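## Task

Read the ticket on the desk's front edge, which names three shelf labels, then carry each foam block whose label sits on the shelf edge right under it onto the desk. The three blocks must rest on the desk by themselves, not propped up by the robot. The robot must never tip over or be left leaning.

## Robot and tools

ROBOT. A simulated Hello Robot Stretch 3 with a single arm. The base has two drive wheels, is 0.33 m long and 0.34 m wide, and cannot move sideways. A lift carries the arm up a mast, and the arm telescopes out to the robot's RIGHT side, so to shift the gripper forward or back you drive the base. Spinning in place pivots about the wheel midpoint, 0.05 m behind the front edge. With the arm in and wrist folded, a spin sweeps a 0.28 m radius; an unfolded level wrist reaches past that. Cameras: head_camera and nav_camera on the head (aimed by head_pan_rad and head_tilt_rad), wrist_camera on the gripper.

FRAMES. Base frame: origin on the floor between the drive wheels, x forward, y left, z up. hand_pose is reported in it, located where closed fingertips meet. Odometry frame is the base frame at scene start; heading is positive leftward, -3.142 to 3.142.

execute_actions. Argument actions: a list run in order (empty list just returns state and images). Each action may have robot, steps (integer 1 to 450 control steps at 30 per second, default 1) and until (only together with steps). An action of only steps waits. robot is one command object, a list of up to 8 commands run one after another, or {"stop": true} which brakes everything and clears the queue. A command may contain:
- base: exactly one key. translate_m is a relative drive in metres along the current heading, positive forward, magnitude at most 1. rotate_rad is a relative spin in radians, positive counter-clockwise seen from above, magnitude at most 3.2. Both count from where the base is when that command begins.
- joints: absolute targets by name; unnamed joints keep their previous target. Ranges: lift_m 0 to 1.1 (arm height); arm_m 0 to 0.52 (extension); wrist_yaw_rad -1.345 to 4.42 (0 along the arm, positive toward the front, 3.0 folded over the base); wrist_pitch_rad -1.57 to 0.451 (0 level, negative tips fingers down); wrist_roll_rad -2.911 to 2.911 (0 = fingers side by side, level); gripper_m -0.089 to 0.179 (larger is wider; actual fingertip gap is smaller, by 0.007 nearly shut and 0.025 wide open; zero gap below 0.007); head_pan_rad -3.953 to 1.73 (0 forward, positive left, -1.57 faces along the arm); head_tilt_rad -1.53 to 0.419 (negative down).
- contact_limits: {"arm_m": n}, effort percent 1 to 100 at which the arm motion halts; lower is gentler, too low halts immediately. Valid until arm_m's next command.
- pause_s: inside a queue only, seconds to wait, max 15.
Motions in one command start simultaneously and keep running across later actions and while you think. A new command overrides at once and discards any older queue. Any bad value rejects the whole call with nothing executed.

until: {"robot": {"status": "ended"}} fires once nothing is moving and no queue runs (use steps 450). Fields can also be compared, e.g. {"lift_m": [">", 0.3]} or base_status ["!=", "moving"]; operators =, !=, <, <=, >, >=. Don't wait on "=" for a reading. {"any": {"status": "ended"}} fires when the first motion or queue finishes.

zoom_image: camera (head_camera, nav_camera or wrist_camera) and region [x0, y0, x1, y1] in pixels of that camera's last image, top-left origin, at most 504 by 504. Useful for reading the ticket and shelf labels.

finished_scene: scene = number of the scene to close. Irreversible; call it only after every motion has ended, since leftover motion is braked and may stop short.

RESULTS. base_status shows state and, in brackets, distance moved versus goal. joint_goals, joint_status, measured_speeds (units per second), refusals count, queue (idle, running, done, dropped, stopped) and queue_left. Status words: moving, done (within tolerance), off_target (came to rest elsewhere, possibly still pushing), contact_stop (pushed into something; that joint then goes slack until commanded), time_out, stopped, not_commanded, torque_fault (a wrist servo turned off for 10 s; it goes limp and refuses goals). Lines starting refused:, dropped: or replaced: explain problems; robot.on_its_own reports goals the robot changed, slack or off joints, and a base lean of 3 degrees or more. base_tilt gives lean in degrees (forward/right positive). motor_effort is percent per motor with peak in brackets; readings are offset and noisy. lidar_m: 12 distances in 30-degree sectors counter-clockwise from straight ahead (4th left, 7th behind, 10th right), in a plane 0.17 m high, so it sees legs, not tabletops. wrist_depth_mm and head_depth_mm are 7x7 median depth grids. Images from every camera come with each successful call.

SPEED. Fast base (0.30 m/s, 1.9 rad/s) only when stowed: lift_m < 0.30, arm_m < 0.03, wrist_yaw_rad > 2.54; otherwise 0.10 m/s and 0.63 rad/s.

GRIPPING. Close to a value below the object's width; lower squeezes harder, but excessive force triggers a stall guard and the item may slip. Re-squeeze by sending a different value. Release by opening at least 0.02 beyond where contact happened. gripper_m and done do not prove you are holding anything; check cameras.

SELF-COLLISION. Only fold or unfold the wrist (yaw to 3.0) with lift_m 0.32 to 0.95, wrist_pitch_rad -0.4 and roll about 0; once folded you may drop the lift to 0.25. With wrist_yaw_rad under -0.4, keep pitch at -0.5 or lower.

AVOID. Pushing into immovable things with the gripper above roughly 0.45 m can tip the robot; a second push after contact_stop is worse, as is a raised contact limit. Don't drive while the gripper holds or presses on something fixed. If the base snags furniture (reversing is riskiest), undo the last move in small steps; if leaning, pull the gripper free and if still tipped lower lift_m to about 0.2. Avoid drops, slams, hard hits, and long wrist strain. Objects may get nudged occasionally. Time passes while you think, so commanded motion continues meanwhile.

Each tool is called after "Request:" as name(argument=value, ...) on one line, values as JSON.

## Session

Request:
execute_actions(actions=[{"robot":{"joints":{"head_pan_rad":1.2,"head_tilt_rad":-0.35}},"steps":90,"until":{"robot":{"status":"ended"}}}])

Request:
execute_actions(actions=[{"robot":{"joints":{"head_pan_rad":-0.4}},"steps":90,"until":{"robot":{"status":"ended"}}}])

Request:
execute_actions(actions=[{"robot":{"joints":{"head_pan_rad":-2}},"steps":90,"until":{"robot":{"status":"ended"}}}])

Request:
execute_actions(actions=[{"robot":{"joints":{"head_pan_rad":-3.6}},"steps":90,"until":{"robot":{"status":"ended"}}}])

Scene clock: 1.17 s.
robot.base_odometry: x=+0.000 y=+0.000 heading=+0.000 (m, m, rad; robot's odometry frame)
robot.turned_by_wheels: +0.000 (rad since the last result)
robot.turned_by_imu: +0.000 (rad since the last result)
robot.base_tilt: forward=-1.7 right=+1.4 (deg)
robot.lidar_m: 2.31 2.02 2.03 1.80 1.57 0.97 1.49 1.72 1.72 2.04 2.72 2.87
robot.head_depth_mm: 1674 1748 1866 1986 2115 1775 1411 / 1733 1833 1949 2094 2212 1781 1408 / 1814 1929 2040 2192 2271 1764 1398 / 1884 2014 2162 2325 2331 1754 1391 / 1968 2114 2295 2458 2313 1741 1393 / 2107 2228 2374 2574 2297 1730 1380 / 1935 2035 2171 2295 2259 1714 1380
robot.base_status: not_commanded
robot.joint_positions: lift_m=+0.567 arm_m=+0.002 wrist_yaw_rad=+3.101 wrist_pitch_rad=-0.611 wrist_roll_rad=+0.016 gripper_m=+0.037 head_pan_rad=+1.193 head_tilt_rad=-0.346
robot.joint_goals: lift_m=+0.567 arm_m=+0.002 wrist_yaw_rad=+3.101 wrist_pitch_rad=-0.611 wrist_roll_rad=+0.016 gripper_m=+0.037 head_pan_rad=+1.200 head_tilt_rad=-0.350
robot.joint_status: lift_m=not_commanded arm_m=not_commanded wrist_yaw_rad=not_commanded wrist_pitch_rad=not_commanded wrist_roll_rad=not_commanded gripper_m=not_commanded head_pan_rad=done head_tilt_rad=done
robot.measured_speeds: translate_m=+0.000 rotate_rad=+0.000 lift_m=+0.000 arm_m=+0.000 wrist_yaw_rad=+0.000 wrist_pitch_rad=+0.000 wrist_roll_rad=+0.000 head_pan_rad=+0.000 head_tilt_rad=+0.000
robot: refusals=0 queue=done queue_left=0
robot.motor_effort: left_wheel=-1(1) right_wheel=+0(0) lift_m=+23(24) arm_m=-1(0) wrist_yaw_rad=+1(1) wrist_pitch_rad=+4(4) wrist_roll_rad=+0(0) gripper_m=+2(0) head_pan_rad=+4(48) head_tilt_rad=-2(24) (%)
robot.hand_pose: x=-0.0133 y=+0.0486 z=+0.5388 quat_wxyz=(+0.228, +0.684, +0.197, +0.664) (m; robot's base frame)
robot.wrist_depth_mm: - - - - - - - / - - - - - - - / - - - - - - - / 983 954 951 927 904 888 886 / 849 825 822 803 791 779 765 / 742 721 727 715 675 690 676 / 665 662 - - 628 629 616
pictures: head_camera (sideways: a quarter turn clockwise sets it upright), nav_camera (sideways: a quarter turn counterclockwise sets it upright), wrist_camera
Images, in order (width x height): head_camera 896x504, nav_camera 672x504, wrist_camera 644x364.

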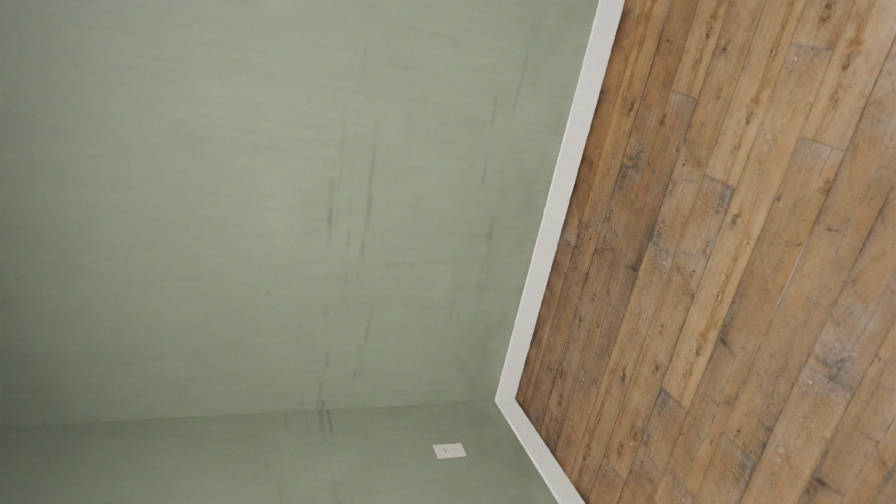

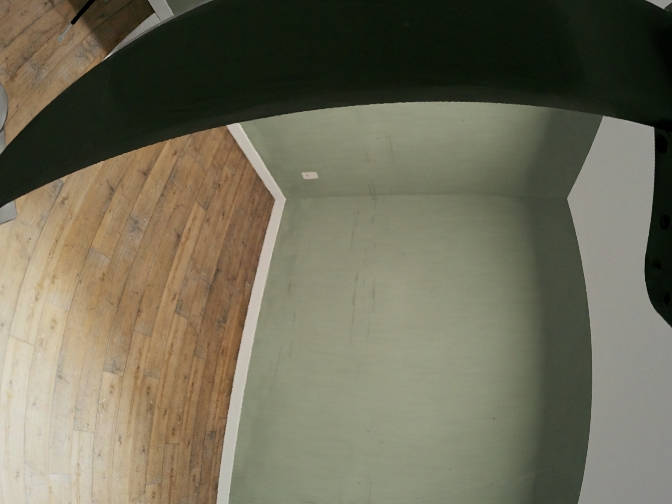

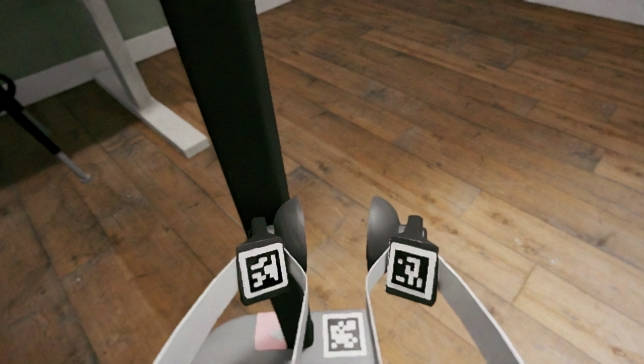

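Scene clock: 2.53 s.
robot.base_odometry: x=+0.000 y=+0.000 heading=+0.000 (m, m, rad; robot's odometry frame)
robot.turned_by_wheels: +0.000 (rad since the last result)
robot.turned_by_imu: +0.000 (rad since the last result)
robot.base_tilt: forward=-1.7 right=+1.3 (deg)
robot.lidar_m: 2.32 2.03 2.03 1.80 1.57 0.97 1.49 1.72 1.72 2.03 2.73 2.86
robot.head_depth_mm: 2656 2791 3018 3062 2382 1778 1410 / 2756 2928 3160 3247 2372 1757 1405 / 2852 3041 3217 3220 2348 1767 1406 / 2939 3165 3383 3350 2352 1737 1393 / 3145 3374 3592 3454 2352 1739 1388 / 2987 3162 3367 3264 2290 1719 1371 / 2536 2670 2809 2927 2281 1724 1371
robot.base_status: not_commanded
robot.joint_positions: lift_m=+0.567 arm_m=+0.002 wrist_yaw_rad=+3.101 wrist_pitch_rad=-0.611 wrist_roll_rad=+0.016 gripper_m=+0.037 head_pan_rad=-0.393 head_tilt_rad=-0.346
robot.joint_goals: lift_m=+0.567 arm_m=+0.002 wrist_yaw_rad=+3.101 wrist_pitch_rad=-0.611 wrist_roll_rad=+0.016 gripper_m=+0.037 head_pan_rad=-0.400 head_tilt_rad=-0.350
robot.joint_status: lift_m=not_commanded arm_m=not_commanded wrist_yaw_rad=not_commanded wrist_pitch_rad=not_commanded wrist_roll_rad=not_commanded gripper_m=not_commanded head_pan_rad=done head_tilt_rad=done
robot.measured_speeds: translate_m=+0.000 rotate_rad=+0.000 lift_m=+0.000 arm_m=+0.000 wrist_yaw_rad=+0.000 wrist_pitch_rad=+0.000 wrist_roll_rad=+0.000 head_pan_rad=+0.000 head_tilt_rad=+0.000
robot: refusals=0 queue=done queue_left=0
robot.motor_effort: left_wheel=-1(1) right_wheel=+0(0) lift_m=+23(23) arm_m=+0(0) wrist_yaw_rad=+1(0) wrist_pitch_rad=+4(4) wrist_roll_rad=+0(0) gripper_m=+1(1) head_pan_rad=-4(48) head_tilt_rad=-2(2) (%)
robot.hand_pose: x=-0.0133 y=+0.0486 z=+0.5388 quat_wxyz=(+0.228, +0.684, +0.197, +0.664) (m; robot's base frame)
robot.wrist_depth_mm: - - - - - - - / - - - - - - - / - - - - - - - / 979 951 932 911 915 892 859 / 836 845 830 789 792 782 748 / 733 726 717 718 684 681 683 / 665 659 - - 636 628 624
pictures: head_camera (sideways: a quarter turn clockwise sets it upright), nav_camera (sideways: a quarter turn counterclockwise sets it upright), wrist_camera
Images, in order (width x height): head_camera 896x504, nav_camera 672x504, wrist_camera 644x364.

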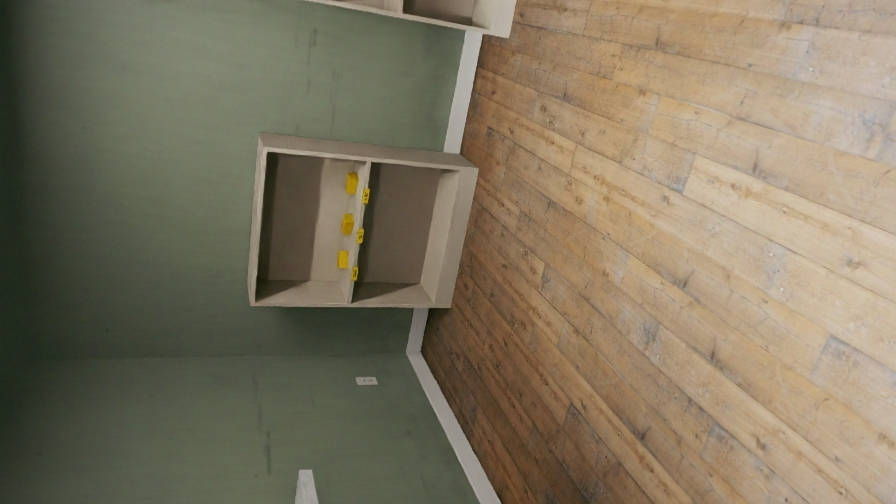

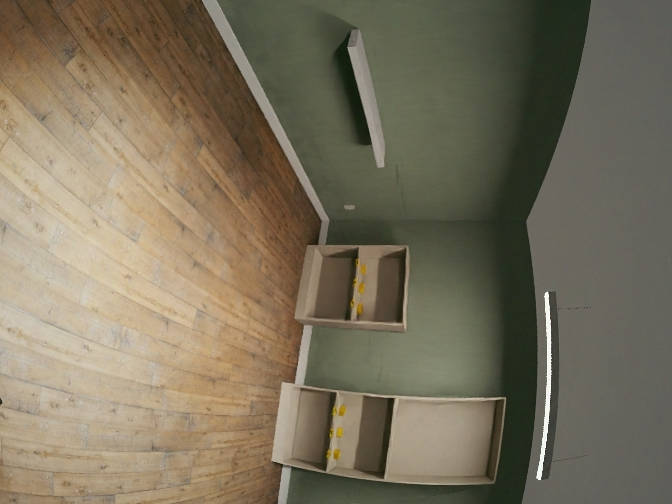

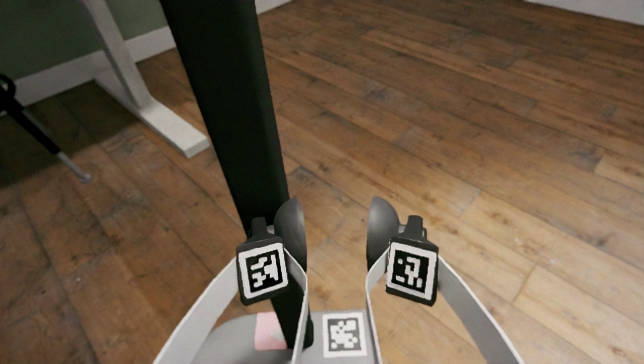

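Scene clock: 3.90 s.
robot.base_odometry: x=+0.000 y=+0.000 heading=+0.000 (m, m, rad; robot's odometry frame)
robot.turned_by_wheels: +0.000 (rad since the last result)
robot.turned_by_imu: +0.000 (rad since the last result)
robot.base_tilt: forward=-1.5 right=+1.4 (deg)
robot.lidar_m: 2.32 2.03 2.03 1.80 1.57 0.97 1.49 1.72 1.72 2.03 2.73 2.87
robot.head_depth_mm: 1394 1484 1580 1685 1819 1779 1415 / 1472 1552 1658 1774 1903 1773 1401 / 1530 1633 1742 1861 2033 1758 1403 / 1598 1698 1822 1962 2111 1741 1400 / 1658 1771 1912 2075 2179 1726 1378 / 1726 1860 2023 2165 2267 1724 1382 / 1793 1952 2096 2295 2282 1717 1369
robot.base_status: not_commanded
robot.joint_positions: lift_m=+0.567 arm_m=+0.002 wrist_yaw_rad=+3.101 wrist_pitch_rad=-0.611 wrist_roll_rad=+0.016 gripper_m=+0.037 head_pan_rad=-1.993 head_tilt_rad=-0.346
robot.joint_goals: lift_m=+0.567 arm_m=+0.002 wrist_yaw_rad=+3.101 wrist_pitch_rad=-0.611 wrist_roll_rad=+0.016 gripper_m=+0.037 head_pan_rad=-2.000 head_tilt_rad=-0.350
robot.joint_status: lift_m=not_commanded arm_m=not_commanded wrist_yaw_rad=not_commanded wrist_pitch_rad=not_commanded wrist_roll_rad=not_commanded gripper_m=not_commanded head_pan_rad=done head_tilt_rad=done
robot.measured_speeds: translate_m=+0.000 rotate_rad=+0.000 lift_m=+0.000 arm_m=+0.000 wrist_yaw_rad=+0.000 wrist_pitch_rad=+0.000 wrist_roll_rad=+0.000 head_pan_rad=+0.000 head_tilt_rad=+0.000
robot: refusals=0 queue=done queue_left=0
robot.motor_effort: left_wheel=+0(1) right_wheel=+0(1) lift_m=+23(24) arm_m=+0(1) wrist_yaw_rad=+0(1) wrist_pitch_rad=+4(4) wrist_roll_rad=+0(0) gripper_m=+1(1) head_pan_rad=-3(47) head_tilt_rad=-3(2) (%)
robot.hand_pose: x=-0.0133 y=+0.0486 z=+0.5388 quat_wxyz=(+0.228, +0.684, +0.197, +0.664) (m; robot's base frame)
robot.wrist_depth_mm: - - - - - - - / - - - - - - - / - - - - - - - / 987 955 939 907 893 888 872 / 851 839 807 801 827 761 761 / 753 738 727 722 674 699 680 / 671 668 - - 634 632 624
pictures: head_camera (sideways: a quarter turn clockwise sets it upright), nav_camera (sideways: a quarter turn counterclockwise sets it upright), wrist_camera
Images, in order (width x height): head_camera 896x504, nav_camera 672x504, wrist_camera 644x364.

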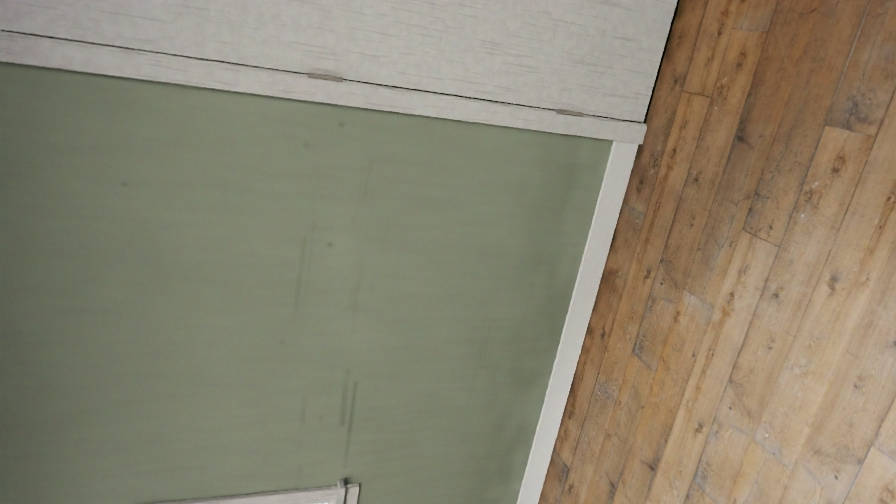

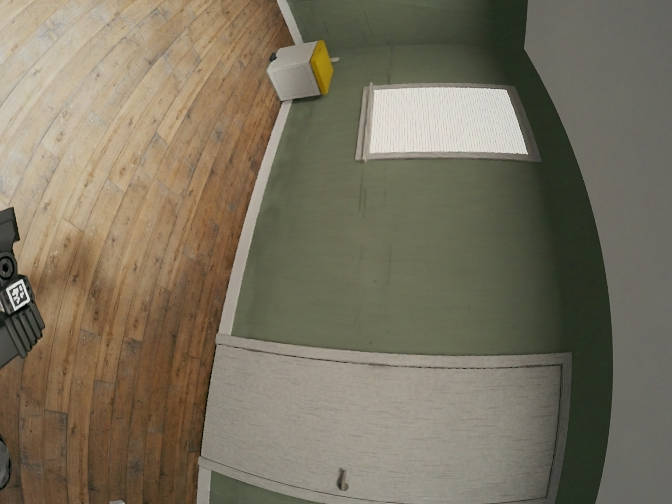

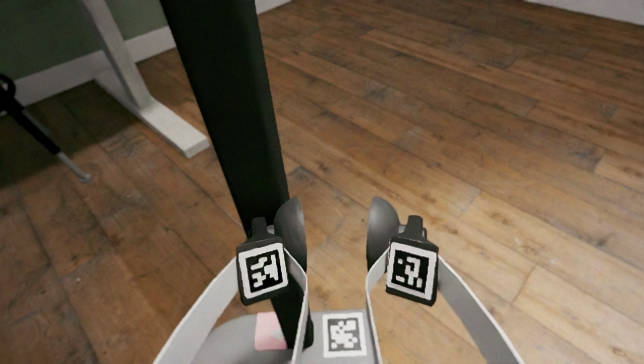

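Scene clock: 5.27 s.
robot.base_odometry: x=+0.000 y=+0.000 heading=+0.000 (m, m, rad; robot's odometry frame)
robot.turned_by_wheels: +0.000 (rad since the last result)
robot.turned_by_imu: +0.000 (rad since the last result)
robot.base_tilt: forward=-1.7 right=+1.3 (deg)
robot.lidar_m: 2.32 2.03 2.02 1.80 1.57 0.97 1.48 1.72 1.72 2.04 2.73 2.86
robot.head_depth_mm: 1263 1333 1439 1012 1649 1717 1381 / 1316 1402 1478 999 1702 1705 1411 / 1364 1455 1552 983 1356 1640 1361 / 1407 1505 1596 1054 1812 1679 1395 / 1463 1575 1673 1118 1981 1735 1395 / 1539 1644 1707 1111 2091 1726 1372 / 1587 1727 1781 1193 2011 1668 1368
robot.base_status: not_commanded
robot.joint_positions: lift_m=+0.567 arm_m=+0.002 wrist_yaw_rad=+3.101 wrist_pitch_rad=-0.611 wrist_roll_rad=+0.016 gripper_m=+0.037 head_pan_rad=-3.593 head_tilt_rad=-0.346
robot.joint_goals: lift_m=+0.567 arm_m=+0.002 wrist_yaw_rad=+3.101 wrist_pitch_rad=-0.611 wrist_roll_rad=+0.016 gripper_m=+0.037 head_pan_rad=-3.600 head_tilt_rad=-0.350
robot.joint_status: lift_m=not_commanded arm_m=not_commanded wrist_yaw_rad=not_commanded wrist_pitch_rad=not_commanded wrist_roll_rad=not_commanded gripper_m=not_commanded head_pan_rad=done head_tilt_rad=done
robot.measured_speeds: translate_m=+0.000 rotate_rad=+0.000 lift_m=+0.000 arm_m=+0.000 wrist_yaw_rad=+0.000 wrist_pitch_rad=+0.000 wrist_roll_rad=+0.000 head_pan_rad=+0.000 head_tilt_rad=+0.000
robot: refusals=0 queue=done queue_left=0
robot.motor_effort: left_wheel=+0(1) right_wheel=-1(1) lift_m=+23(23) arm_m=-1(0) wrist_yaw_rad=+0(0) wrist_pitch_rad=+4(4) wrist_roll_rad=+0(0) gripper_m=+1(2) head_pan_rad=-4(46) head_tilt_rad=-2(2) (%)
robot.hand_pose: x=-0.0133 y=+0.0486 z=+0.5388 quat_wxyz=(+0.228, +0.684, +0.197, +0.664) (m; robot's base frame)
robot.wrist_depth_mm: - - - - - - - / - - - - - - - / - - - - - - - / 959 972 923 920 890 872 857 / 847 815 815 818 810 761 747 / 745 735 728 713 678 699 681 / 662 653 - - 627 619 628
pictures: head_camera (sideways: a quarter turn clockwise sets it upright), nav_camera (sideways: a quarter turn counterclockwise sets it upright), wrist_camera
Images, in order (width x height): head_camera 896x504, nav_camera 672x504, wrist_camera 644x364.

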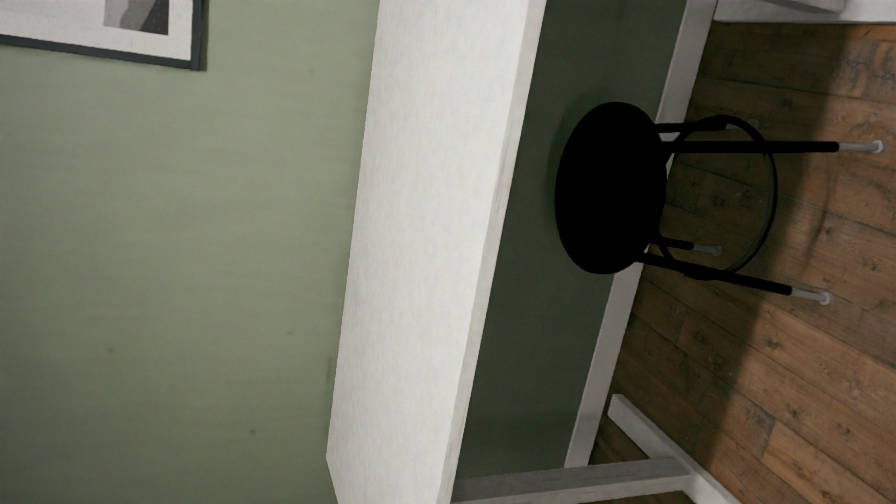

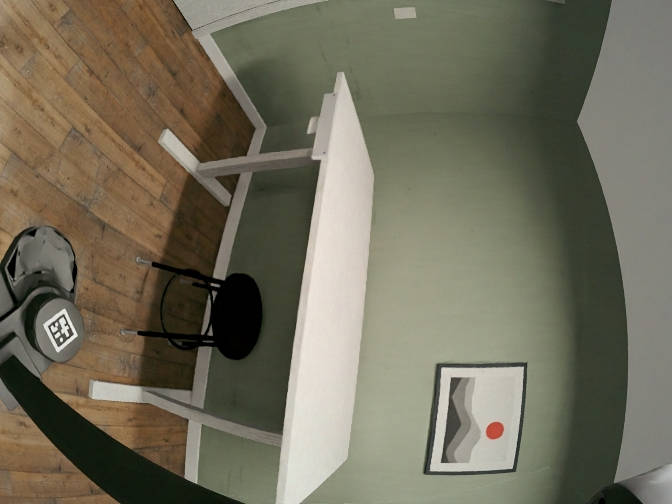

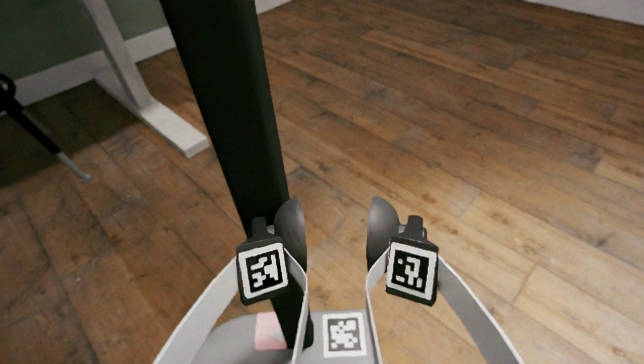

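Request:
execute_actions(actions=[{"robot":[{"base":{"rotate_rad":-2.45},"joints":{"lift_m":0.28,"wrist_pitch_rad":-0.4,"head_pan_rad":-1.57}},{"base":{"translate_m":0.85}},{"base":{"rotate_rad":0.07},"joints":{"lift_m":0.6,"wrist_yaw_rad":0}},{"joints":{"wrist_pitch_rad":0.3,"arm_m":0.15}}],"steps":450,"until":{"robot":{"status":"ended"}}}])

Scene clock: 23.90 s.
robot.base_odometry: x=-0.655 y=-0.542 heading=-2.380 (m, m, rad; robot's odometry frame)
robot.turned_by_wheels: -2.380 (rad since the last result)
robot.turned_by_imu: -2.357 (rad since the last result)
robot.base_tilt: forward=-1.8 right=+1.4 (deg)
robot.lidar_m: 0.87 0.90 1.29 2.43 3.04 2.96 2.86 1.50 1.02 1.07 1.25 0.91
robot.head_depth_mm: 1269 1360 1460 1010 1315 1672 1366 / 1284 1367 1454 996 1729 1776 1405 / 1272 1371 1448 981 1720 1747 1410 / 1266 1366 1449 967 771 1818 1431 / 1276 1371 1451 956 1213 1572 1372 / 1271 1366 1464 944 1742 1719 1380 / 1278 1363 1473 1535 1733 1709 1365
robot.base_status: done (rotate_rad +0.0698 of +0.0700)
robot.joint_positions: lift_m=+0.599 arm_m=+0.150 wrist_yaw_rad=+0.003 wrist_pitch_rad=+0.276 wrist_roll_rad=+0.016 gripper_m=+0.037 head_pan_rad=-1.577 head_tilt_rad=-0.347
robot.joint_goals: lift_m=+0.600 arm_m=+0.150 wrist_yaw_rad=+0.000 wrist_pitch_rad=+0.300 wrist_roll_rad=+0.016 gripper_m=+0.037 head_pan_rad=-1.570 head_tilt_rad=-0.350
robot.joint_status: lift_m=done arm_m=done wrist_yaw_rad=done wrist_pitch_rad=done wrist_roll_rad=not_commanded gripper_m=not_commanded head_pan_rad=done head_tilt_rad=done
robot.measured_speeds: translate_m=+0.000 rotate_rad=+0.000 lift_m=+0.000 arm_m=+0.000 wrist_yaw_rad=+0.000 wrist_pitch_rad=+0.000 wrist_roll_rad=+0.000 head_pan_rad=+0.000 head_tilt_rad=+0.000
robot: refusals=0 queue=done queue_left=0
robot.motor_effort: left_wheel=-4(10) right_wheel=+3(6) lift_m=+35(37) arm_m=+3(2) wrist_yaw_rad=-2(1) wrist_pitch_rad=+8(8) wrist_roll_rad=+0(0) gripper_m=+1(1) head_pan_rad=+4(48) head_tilt_rad=-2(2) (%)
robot.hand_pose: x=-0.0207 y=-0.5477 z=+0.7847 quat_wxyz=(+0.695, -0.095, -0.706, +0.099) (m; robot's base frame)
robot.wrist_depth_mm: - - - - - - - / 926 363 332 327 325 339 353 / - - 577 335 584 592 619 / - - - - - - - / - - - - - - - / - - - - - - - / - - - - - - 621
pictures: head_camera (sideways: a quarter turn clockwise sets it upright), nav_camera (sideways: a quarter turn counterclockwise sets it upright), wrist_camera
Images, in order (width x height): head_camera 896x504, nav_camera 672x504, wrist_camera 644x364.

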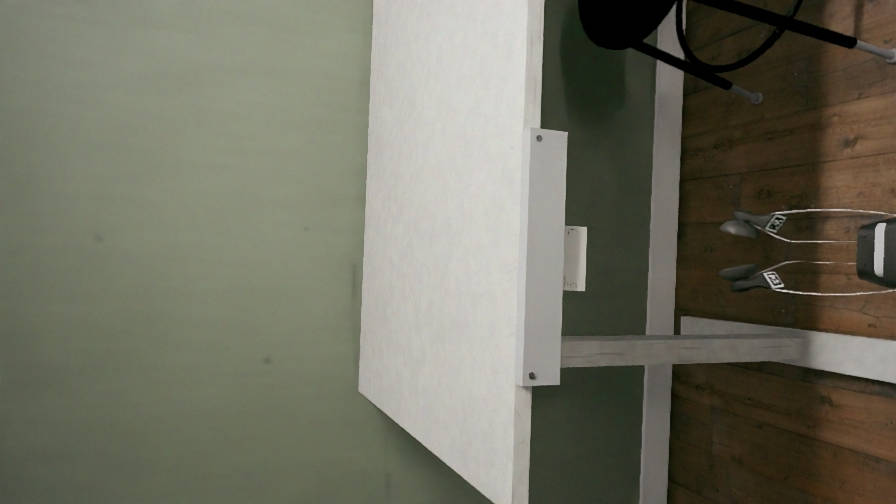

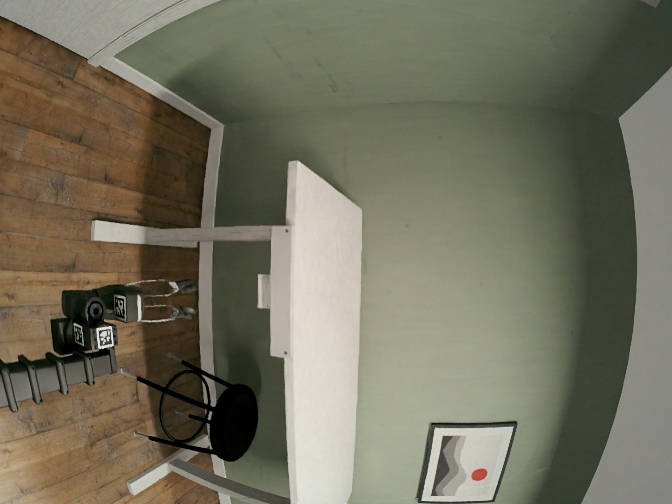

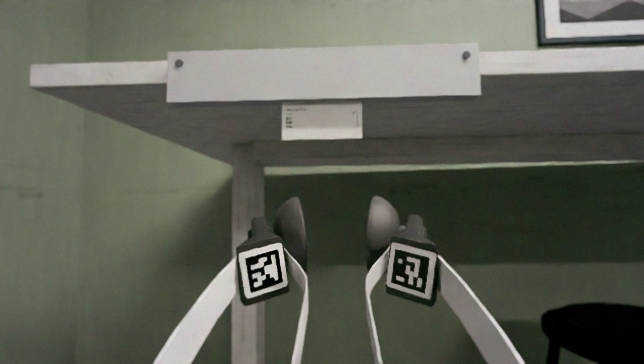

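Request:
execute_actions(actions=[{"robot":[{"joints":{"lift_m":0.585,"arm_m":0.405}},{"joints":{"lift_m":0.635}}],"steps":450,"until":{"robot":{"status":"ended"}}}])

Request:
zoom_image(camera="wrist_camera", region=[130,0,290,130])

Scene clock: 35.53 s.
robot.base_odometry: x=-0.655 y=-0.542 heading=-2.380 (m, m, rad; robot's odometry frame)
robot.turned_by_wheels: +0.000 (rad since the last result)
robot.turned_by_imu: +0.001 (rad since the last result)
robot.base_tilt: forward=-1.7 right=+1.5 (deg)
robot.lidar_m: 0.88 0.90 1.29 2.42 3.05 2.96 2.86 1.50 1.02 1.06 1.26 0.91
robot.head_depth_mm: 1275 1365 1446 1007 1312 1658 1369 / 1273 1373 1452 995 1734 1761 1417 / 1285 1372 1468 979 1734 1820 1355 / 1277 1359 1460 966 753 - 1371 / 1280 1364 1455 952 1218 1570 1368 / 1275 1372 1457 943 1732 1727 1372 / 1277 1373 1474 1537 1747 1698 1378
robot.base_status: done (rotate_rad +0.0698 of +0.0700)
robot.joint_positions: lift_m=+0.634 arm_m=+0.405 wrist_yaw_rad=+0.002 wrist_pitch_rad=+0.277 wrist_roll_rad=+0.016 gripper_m=+0.037 head_pan_rad=-1.577 head_tilt_rad=-0.347
robot.joint_goals: lift_m=+0.635 arm_m=+0.405 wrist_yaw_rad=+0.000 wrist_pitch_rad=+0.300 wrist_roll_rad=+0.016 gripper_m=+0.037 head_pan_rad=-1.570 head_tilt_rad=-0.350
robot.joint_status: lift_m=done arm_m=done wrist_yaw_rad=done wrist_pitch_rad=done wrist_roll_rad=not_commanded gripper_m=not_commanded head_pan_rad=done head_tilt_rad=done
robot.measured_speeds: translate_m=+0.000 rotate_rad=+0.000 lift_m=+0.000 arm_m=+0.000 wrist_yaw_rad=+0.000 wrist_pitch_rad=+0.000 wrist_roll_rad=+0.000 head_pan_rad=+0.000 head_tilt_rad=+0.000
robot: refusals=0 queue=done queue_left=0
robot.motor_effort: left_wheel=-4(4) right_wheel=+2(3) lift_m=+34(34) arm_m=+3(1) wrist_yaw_rad=-1(1) wrist_pitch_rad=+7(8) wrist_roll_rad=+0(0) gripper_m=+1(1) head_pan_rad=+4(4) head_tilt_rad=-2(2) (%)
robot.hand_pose: x=-0.0208 y=-0.8027 z=+0.8199 quat_wxyz=(+0.695, -0.096, -0.706, +0.099) (m; robot's base frame)
robot.wrist_depth_mm: 176 78 77 76 75 182 182 / 247 248 250 252 254 257 260 / 905 408 401 397 398 392 390 / 924 901 455 893 874 851 857 / 926 883 453 856 867 863 854 / 908 886 422 863 857 838 826 / 912 877 865 855 846 838 830
pictures: head_camera (sideways: a quarter turn clockwise sets it upright), nav_camera (sideways: a quarter turn counterclockwise sets it upright), wrist_camera
Images, in order (width x height): head_camera 896x504, nav_camera 672x504, wrist_camera 644x364.

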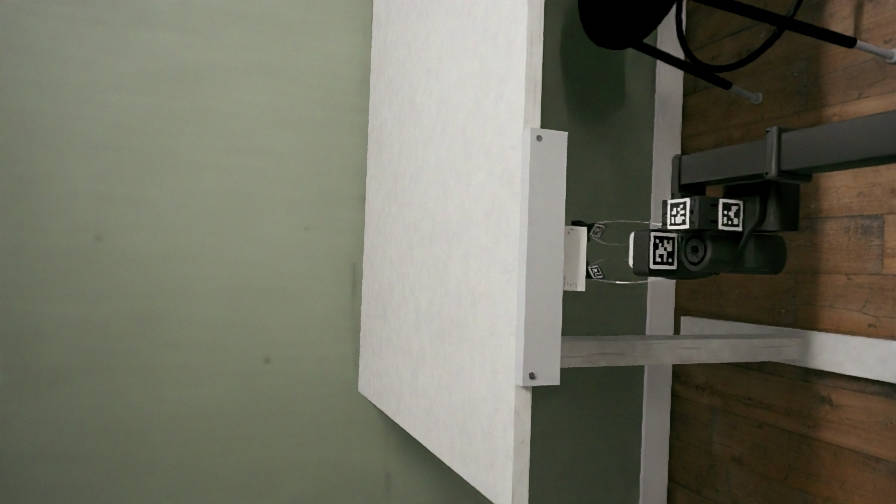

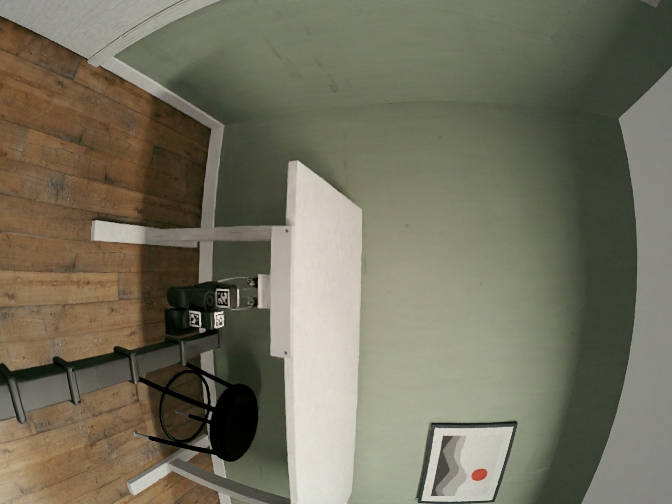

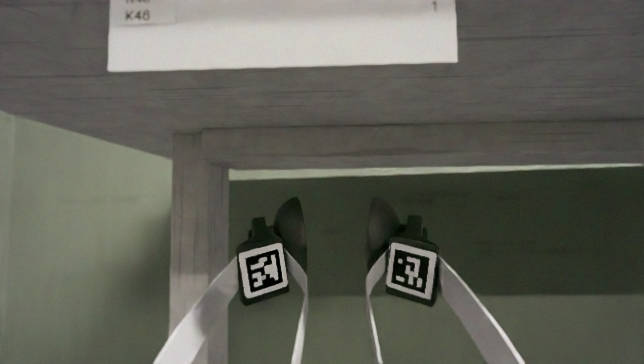

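Region (130, 0, 290, 130) of wrist_camera's 644x364 image, scaled by 3.150; it fills the top 410 rows of this view, and the rest is white.

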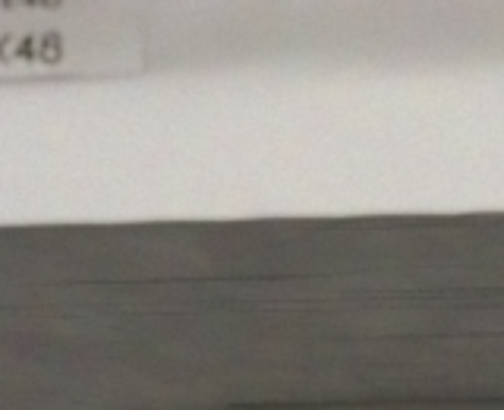

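Request:
execute_actions(actions=[{"robot":{"joints":{"lift_m":0.652,"arm_m":0.415}},"steps":450,"until":{"robot":{"status":"ended"}}}])

Request:
zoom_image(camera="wrist_camera", region=[60,0,200,130])

Scene clock: 38.50 s.
robot.base_odometry: x=-0.655 y=-0.542 heading=-2.380 (m, m, rad; robot's odometry frame)
robot.turned_by_wheels: +0.000 (rad since the last result)
robot.turned_by_imu: +0.001 (rad since the last result)
robot.base_tilt: forward=-1.6 right=+1.3 (deg)
robot.lidar_m: 0.87 0.90 1.29 2.42 3.04 2.96 2.86 1.50 1.02 1.07 1.25 0.91
robot.head_depth_mm: 1271 1348 1448 1010 1317 1652 1377 / 1275 1370 1446 991 1725 1770 1437 / 1274 1352 1459 977 1721 - 1356 / 1286 1356 1455 964 751 - 1385 / 1277 1369 1451 952 1212 1578 1377 / 1276 1373 1455 945 1736 1720 1377 / 1281 1373 1475 1539 1735 1715 1376
robot.base_status: done (rotate_rad +0.0698 of +0.0700)
robot.joint_positions: lift_m=+0.651 arm_m=+0.415 wrist_yaw_rad=+0.002 wrist_pitch_rad=+0.277 wrist_roll_rad=+0.016 gripper_m=+0.037 head_pan_rad=-1.577 head_tilt_rad=-0.347
robot.joint_goals: lift_m=+0.652 arm_m=+0.415 wrist_yaw_rad=+0.000 wrist_pitch_rad=+0.300 wrist_roll_rad=+0.016 gripper_m=+0.037 head_pan_rad=-1.570 head_tilt_rad=-0.350
robot.joint_status: lift_m=done arm_m=done wrist_yaw_rad=done wrist_pitch_rad=done wrist_roll_rad=not_commanded gripper_m=not_commanded head_pan_rad=done head_tilt_rad=done
robot.measured_speeds: translate_m=+0.000 rotate_rad=+0.000 lift_m=+0.000 arm_m=+0.000 wrist_yaw_rad=+0.000 wrist_pitch_rad=+0.000 wrist_roll_rad=+0.000 head_pan_rad=+0.000 head_tilt_rad=+0.000
robot: refusals=0 queue=done queue_left=0
robot.motor_effort: left_wheel=-4(4) right_wheel=+2(2) lift_m=+34(33) arm_m=+3(3) wrist_yaw_rad=-1(0) wrist_pitch_rad=+7(7) wrist_roll_rad=+0(0) gripper_m=+1(0) head_pan_rad=+4(4) head_tilt_rad=-1(2) (%)
robot.hand_pose: x=-0.0208 y=-0.8127 z=+0.8369 quat_wxyz=(+0.695, -0.096, -0.706, +0.099) (m; robot's base frame)
robot.wrist_depth_mm: 145 67 67 66 65 149 150 / 201 66 66 65 65 210 213 / 385 66 66 65 355 361 368 / 921 897 423 873 860 853 841 / 914 901 457 878 845 832 842 / 884 885 411 858 863 825 832 / 873 873 866 842 840 827 815
pictures: head_camera (sideways: a quarter turn clockwise sets it upright), nav_camera (sideways: a quarter turn counterclockwise sets it upright), wrist_camera
Images, in order (width x height): head_camera 896x504, nav_camera 672x504, wrist_camera 644x364.

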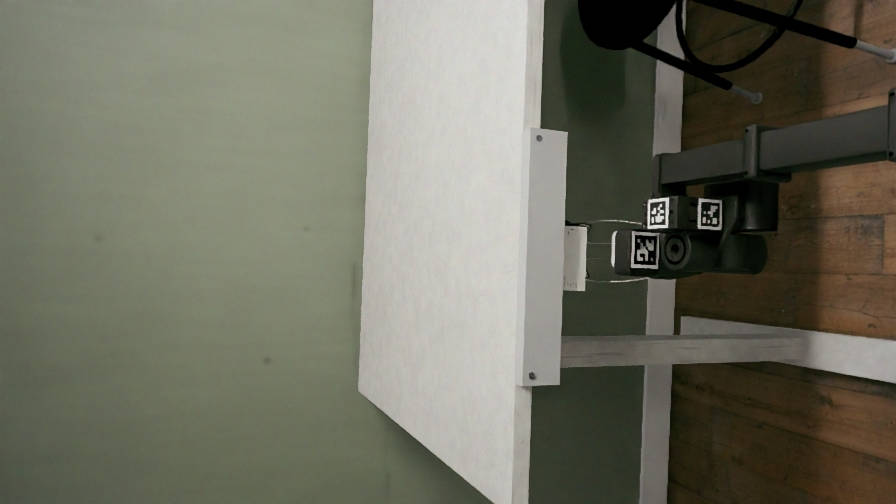

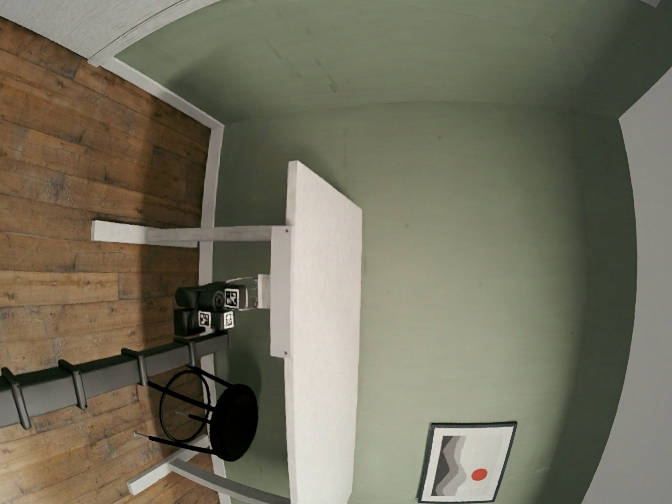

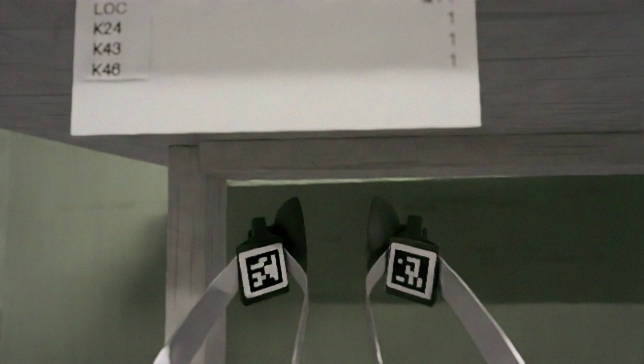

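Region (60, 0, 200, 130) of wrist_camera's 644x364 image, scaled by 3.600; it fills the top 468 rows of this view, and the rest is white.

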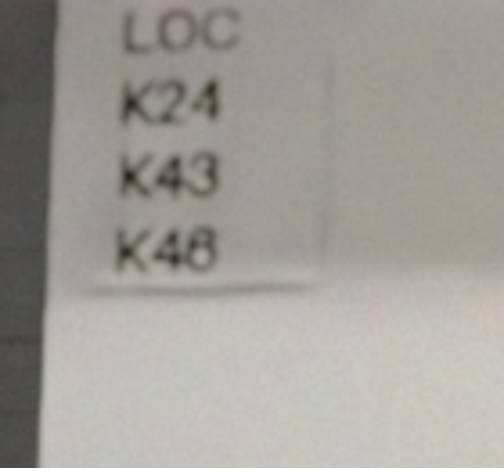

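Request:
execute_actions(actions=[{"robot":[{"joints":{"wrist_pitch_rad":-0.4,"lift_m":0.6}},{"joints":{"arm_m":0,"wrist_yaw_rad":2.65,"lift_m":0.29},"base":{"rotate_rad":-1.32}},{"base":{"translate_m":-1}},{"base":{"translate_m":-1}},{"base":{"translate_m":-0.26}},{"base":{"rotate_rad":-1.845},"joints":{"lift_m":0.62,"wrist_yaw_rad":0,"wrist_pitch_rad":-0.6,"head_tilt_rad":-0.85,"gripper_m":0.12}}],"steps":450,"until":{"robot":{"status":"ended"}}},{"steps":450,"until":{"robot":{"status":"ended"}}}])

Scene clock: 65.83 s.
robot.base_odometry: x=+1.262 y=-1.739 heading=+0.738 (m, m, rad; robot's odometry frame)
robot.turned_by_wheels: -3.165 (rad since the last result)
robot.turned_by_imu: -3.140 (rad since the last result)
robot.base_tilt: forward=-1.7 right=+1.3 (deg)
robot.lidar_m: 2.27 2.36 3.24 3.08 2.10 1.54 1.09 1.11 0.88 1.02 0.82 1.26
robot.head_depth_mm: 739 1019 1136 1218 1418 1260 1116 / 730 1021 1125 1475 1408 1282 - / 721 1025 1128 1473 1399 1278 - / 717 1024 1128 1471 1403 1300 - / 703 1021 1128 1469 1396 1246 1105 / 697 1022 1122 1367 1376 1243 1101 / 812 941 1024 1549 1420 1238 1095
robot.base_status: done (rotate_rad -1.8448 of -1.8450)
robot.joint_positions: lift_m=+0.619 arm_m=+0.003 wrist_yaw_rad=+0.003 wrist_pitch_rad=-0.610 wrist_roll_rad=+0.016 gripper_m=+0.120 head_pan_rad=-1.577 head_tilt_rad=-0.840
robot.joint_goals: lift_m=+0.620 arm_m=+0.000 wrist_yaw_rad=+0.000 wrist_pitch_rad=-0.600 wrist_roll_rad=+0.016 gripper_m=+0.120 head_pan_rad=-1.570 head_tilt_rad=-0.850
robot.joint_status: lift_m=done arm_m=done wrist_yaw_rad=done wrist_pitch_rad=done wrist_roll_rad=not_commanded gripper_m=done head_pan_rad=done head_tilt_rad=done
robot.measured_speeds: translate_m=+0.000 rotate_rad=+0.000 lift_m=+0.000 arm_m=+0.000 wrist_yaw_rad=+0.000 wrist_pitch_rad=+0.000 wrist_roll_rad=+0.000 head_pan_rad=+0.000 head_tilt_rad=+0.000
robot: refusals=0 queue=done queue_left=0
robot.motor_effort: left_wheel=+2(9) right_wheel=-2(7) lift_m=+34(37) arm_m=-3(3) wrist_yaw_rad=-1(3) wrist_pitch_rad=+3(9) wrist_roll_rad=+0(0) gripper_m=+1(81) head_pan_rad=+4(4) head_tilt_rad=-6(32) (%)
robot.hand_pose: x=-0.0211 y=-0.3439 z=+0.5916 quat_wxyz=(+0.669, +0.212, -0.679, -0.213) (m; robot's base frame)
robot.wrist_depth_mm: 836 526 510 761 757 681 544 / 917 688 837 832 839 788 851 / - - 939 926 944 792 - / - - 874 860 848 818 949 / 892 887 853 849 830 846 824 / 799 793 783 776 751 - 734 / 712 707 682 697 696 672 655
pictures: head_camera (sideways: a quarter turn clockwise sets it upright), nav_camera (sideways: a quarter turn counterclockwise sets it upright), wrist_camera
Images, in order (width x height): head_camera 896x504, nav_camera 672x504, wrist_camera 644x364.

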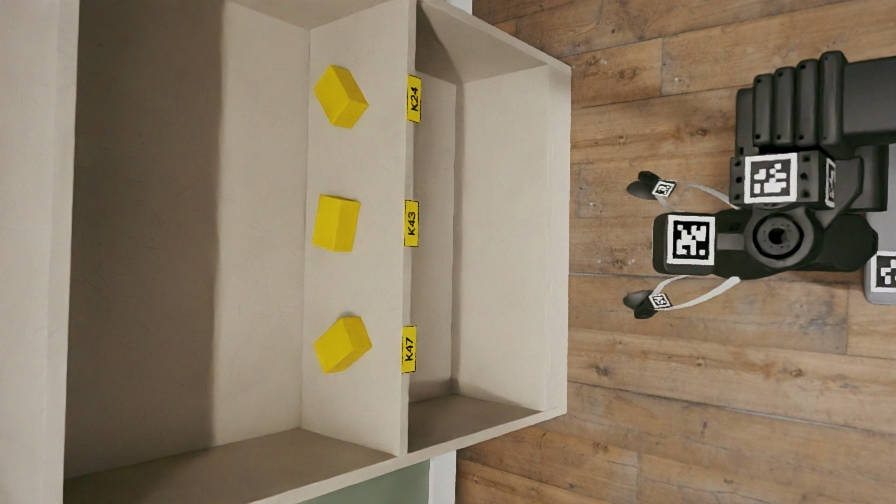

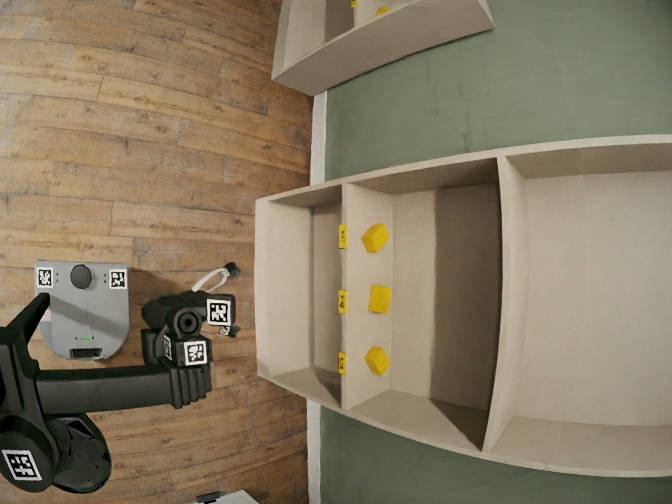

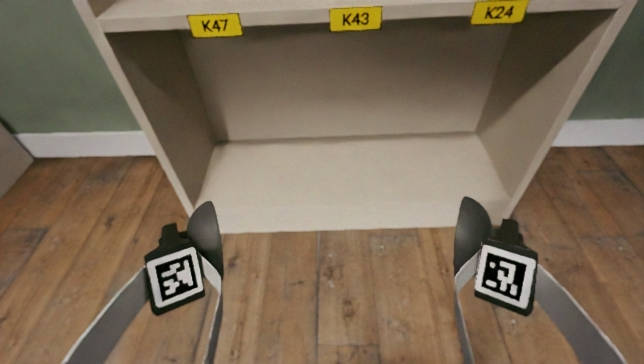

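Request:
execute_actions(actions=[{"robot":[{"base":{"rotate_rad":1.06},"joints":{"lift_m":0.7}},{"base":{"translate_m":-0.195},"joints":{"wrist_yaw_rad":-0.8,"arm_m":0.1}},{"base":{"rotate_rad":-1.06}},{"joints":{"arm_m":0.43}}],"steps":450,"until":{"robot":{"status":"ended"}}}])

Scene clock: 83.47 s.
robot.base_odometry: x=+1.306 y=-1.929 heading=+0.739 (m, m, rad; robot's odometry frame)
robot.turned_by_wheels: +0.000 (rad since the last result)
robot.turned_by_imu: +0.003 (rad since the last result)
robot.base_tilt: forward=-1.9 right=+1.4 (deg)
robot.lidar_m: 2.36 2.46 3.37 3.24 1.97 1.45 0.98 1.02 0.69 0.85 0.72 1.24
robot.head_depth_mm: 621 850 960 951 1416 1273 - / 616 849 1017 996 - - - / 609 847 - 975 1329 1251 1130 / 604 847 974 963 1326 1251 1125 / 596 846 1016 974 1309 1244 1102 / 594 847 1017 953 1307 1240 1100 / 586 846 1017 968 1276 1239 1092
robot.base_status: done (rotate_rad -1.0598 of -1.0600)
robot.joint_positions: lift_m=+0.699 arm_m=+0.430 wrist_yaw_rad=-0.797 wrist_pitch_rad=-0.610 wrist_roll_rad=+0.016 gripper_m=+0.120 head_pan_rad=-1.577 head_tilt_rad=-0.840
robot.joint_goals: lift_m=+0.700 arm_m=+0.430 wrist_yaw_rad=-0.800 wrist_pitch_rad=-0.600 wrist_roll_rad=+0.016 gripper_m=+0.120 head_pan_rad=-1.570 head_tilt_rad=-0.850
robot.joint_status: lift_m=done arm_m=done wrist_yaw_rad=done wrist_pitch_rad=done wrist_roll_rad=not_commanded gripper_m=done head_pan_rad=done head_tilt_rad=done
robot.measured_speeds: translate_m=+0.000 rotate_rad=+0.000 lift_m=+0.000 arm_m=+0.000 wrist_yaw_rad=+0.000 wrist_pitch_rad=+0.000 wrist_roll_rad=+0.000 head_pan_rad=+0.000 head_tilt_rad=+0.000
robot: refusals=0 queue=done queue_left=0
robot.motor_effort: left_wheel=+3(7) right_wheel=-2(5) lift_m=+34(36) arm_m=+3(3) wrist_yaw_rad=+0(2) wrist_pitch_rad=+3(3) wrist_roll_rad=+0(0) gripper_m=+1(1) head_pan_rad=+4(4) head_tilt_rad=-5(5) (%)
robot.hand_pose: x=-0.1618 y=-0.7115 z=+0.6715 quat_wxyz=(+0.533, -0.069, -0.708, -0.457) (m; robot's base frame)
robot.wrist_depth_mm: 170 194 236 300 270 223 191 / 181 208 255 331 295 241 204 / 191 225 281 377 327 264 219 / 203 242 312 355 340 288 238 / 220 259 313 257 305 293 281 / 236 268 278 228 272 - 808 / 251 252 249 237 244 245 746
pictures: head_camera (sideways: a quarter turn clockwise sets it upright), nav_camera (sideways: a quarter turn counterclockwise sets it upright), wrist_camera
Images, in order (width x height): head_camera 896x504, nav_camera 672x504, wrist_camera 644x364.

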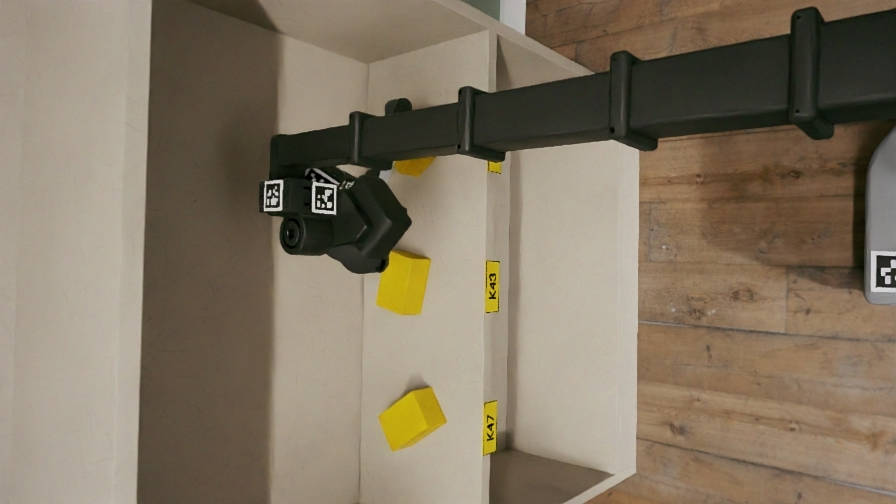

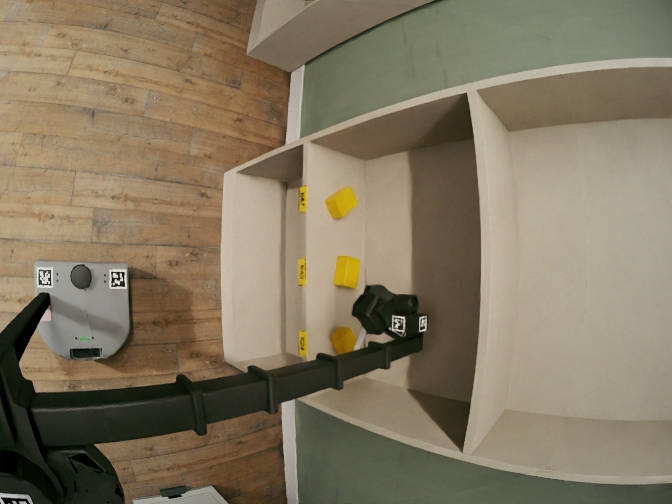

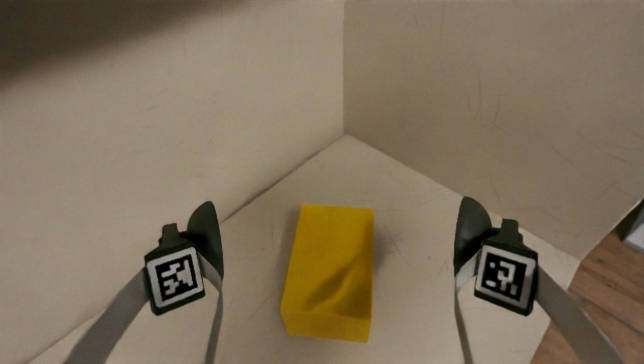

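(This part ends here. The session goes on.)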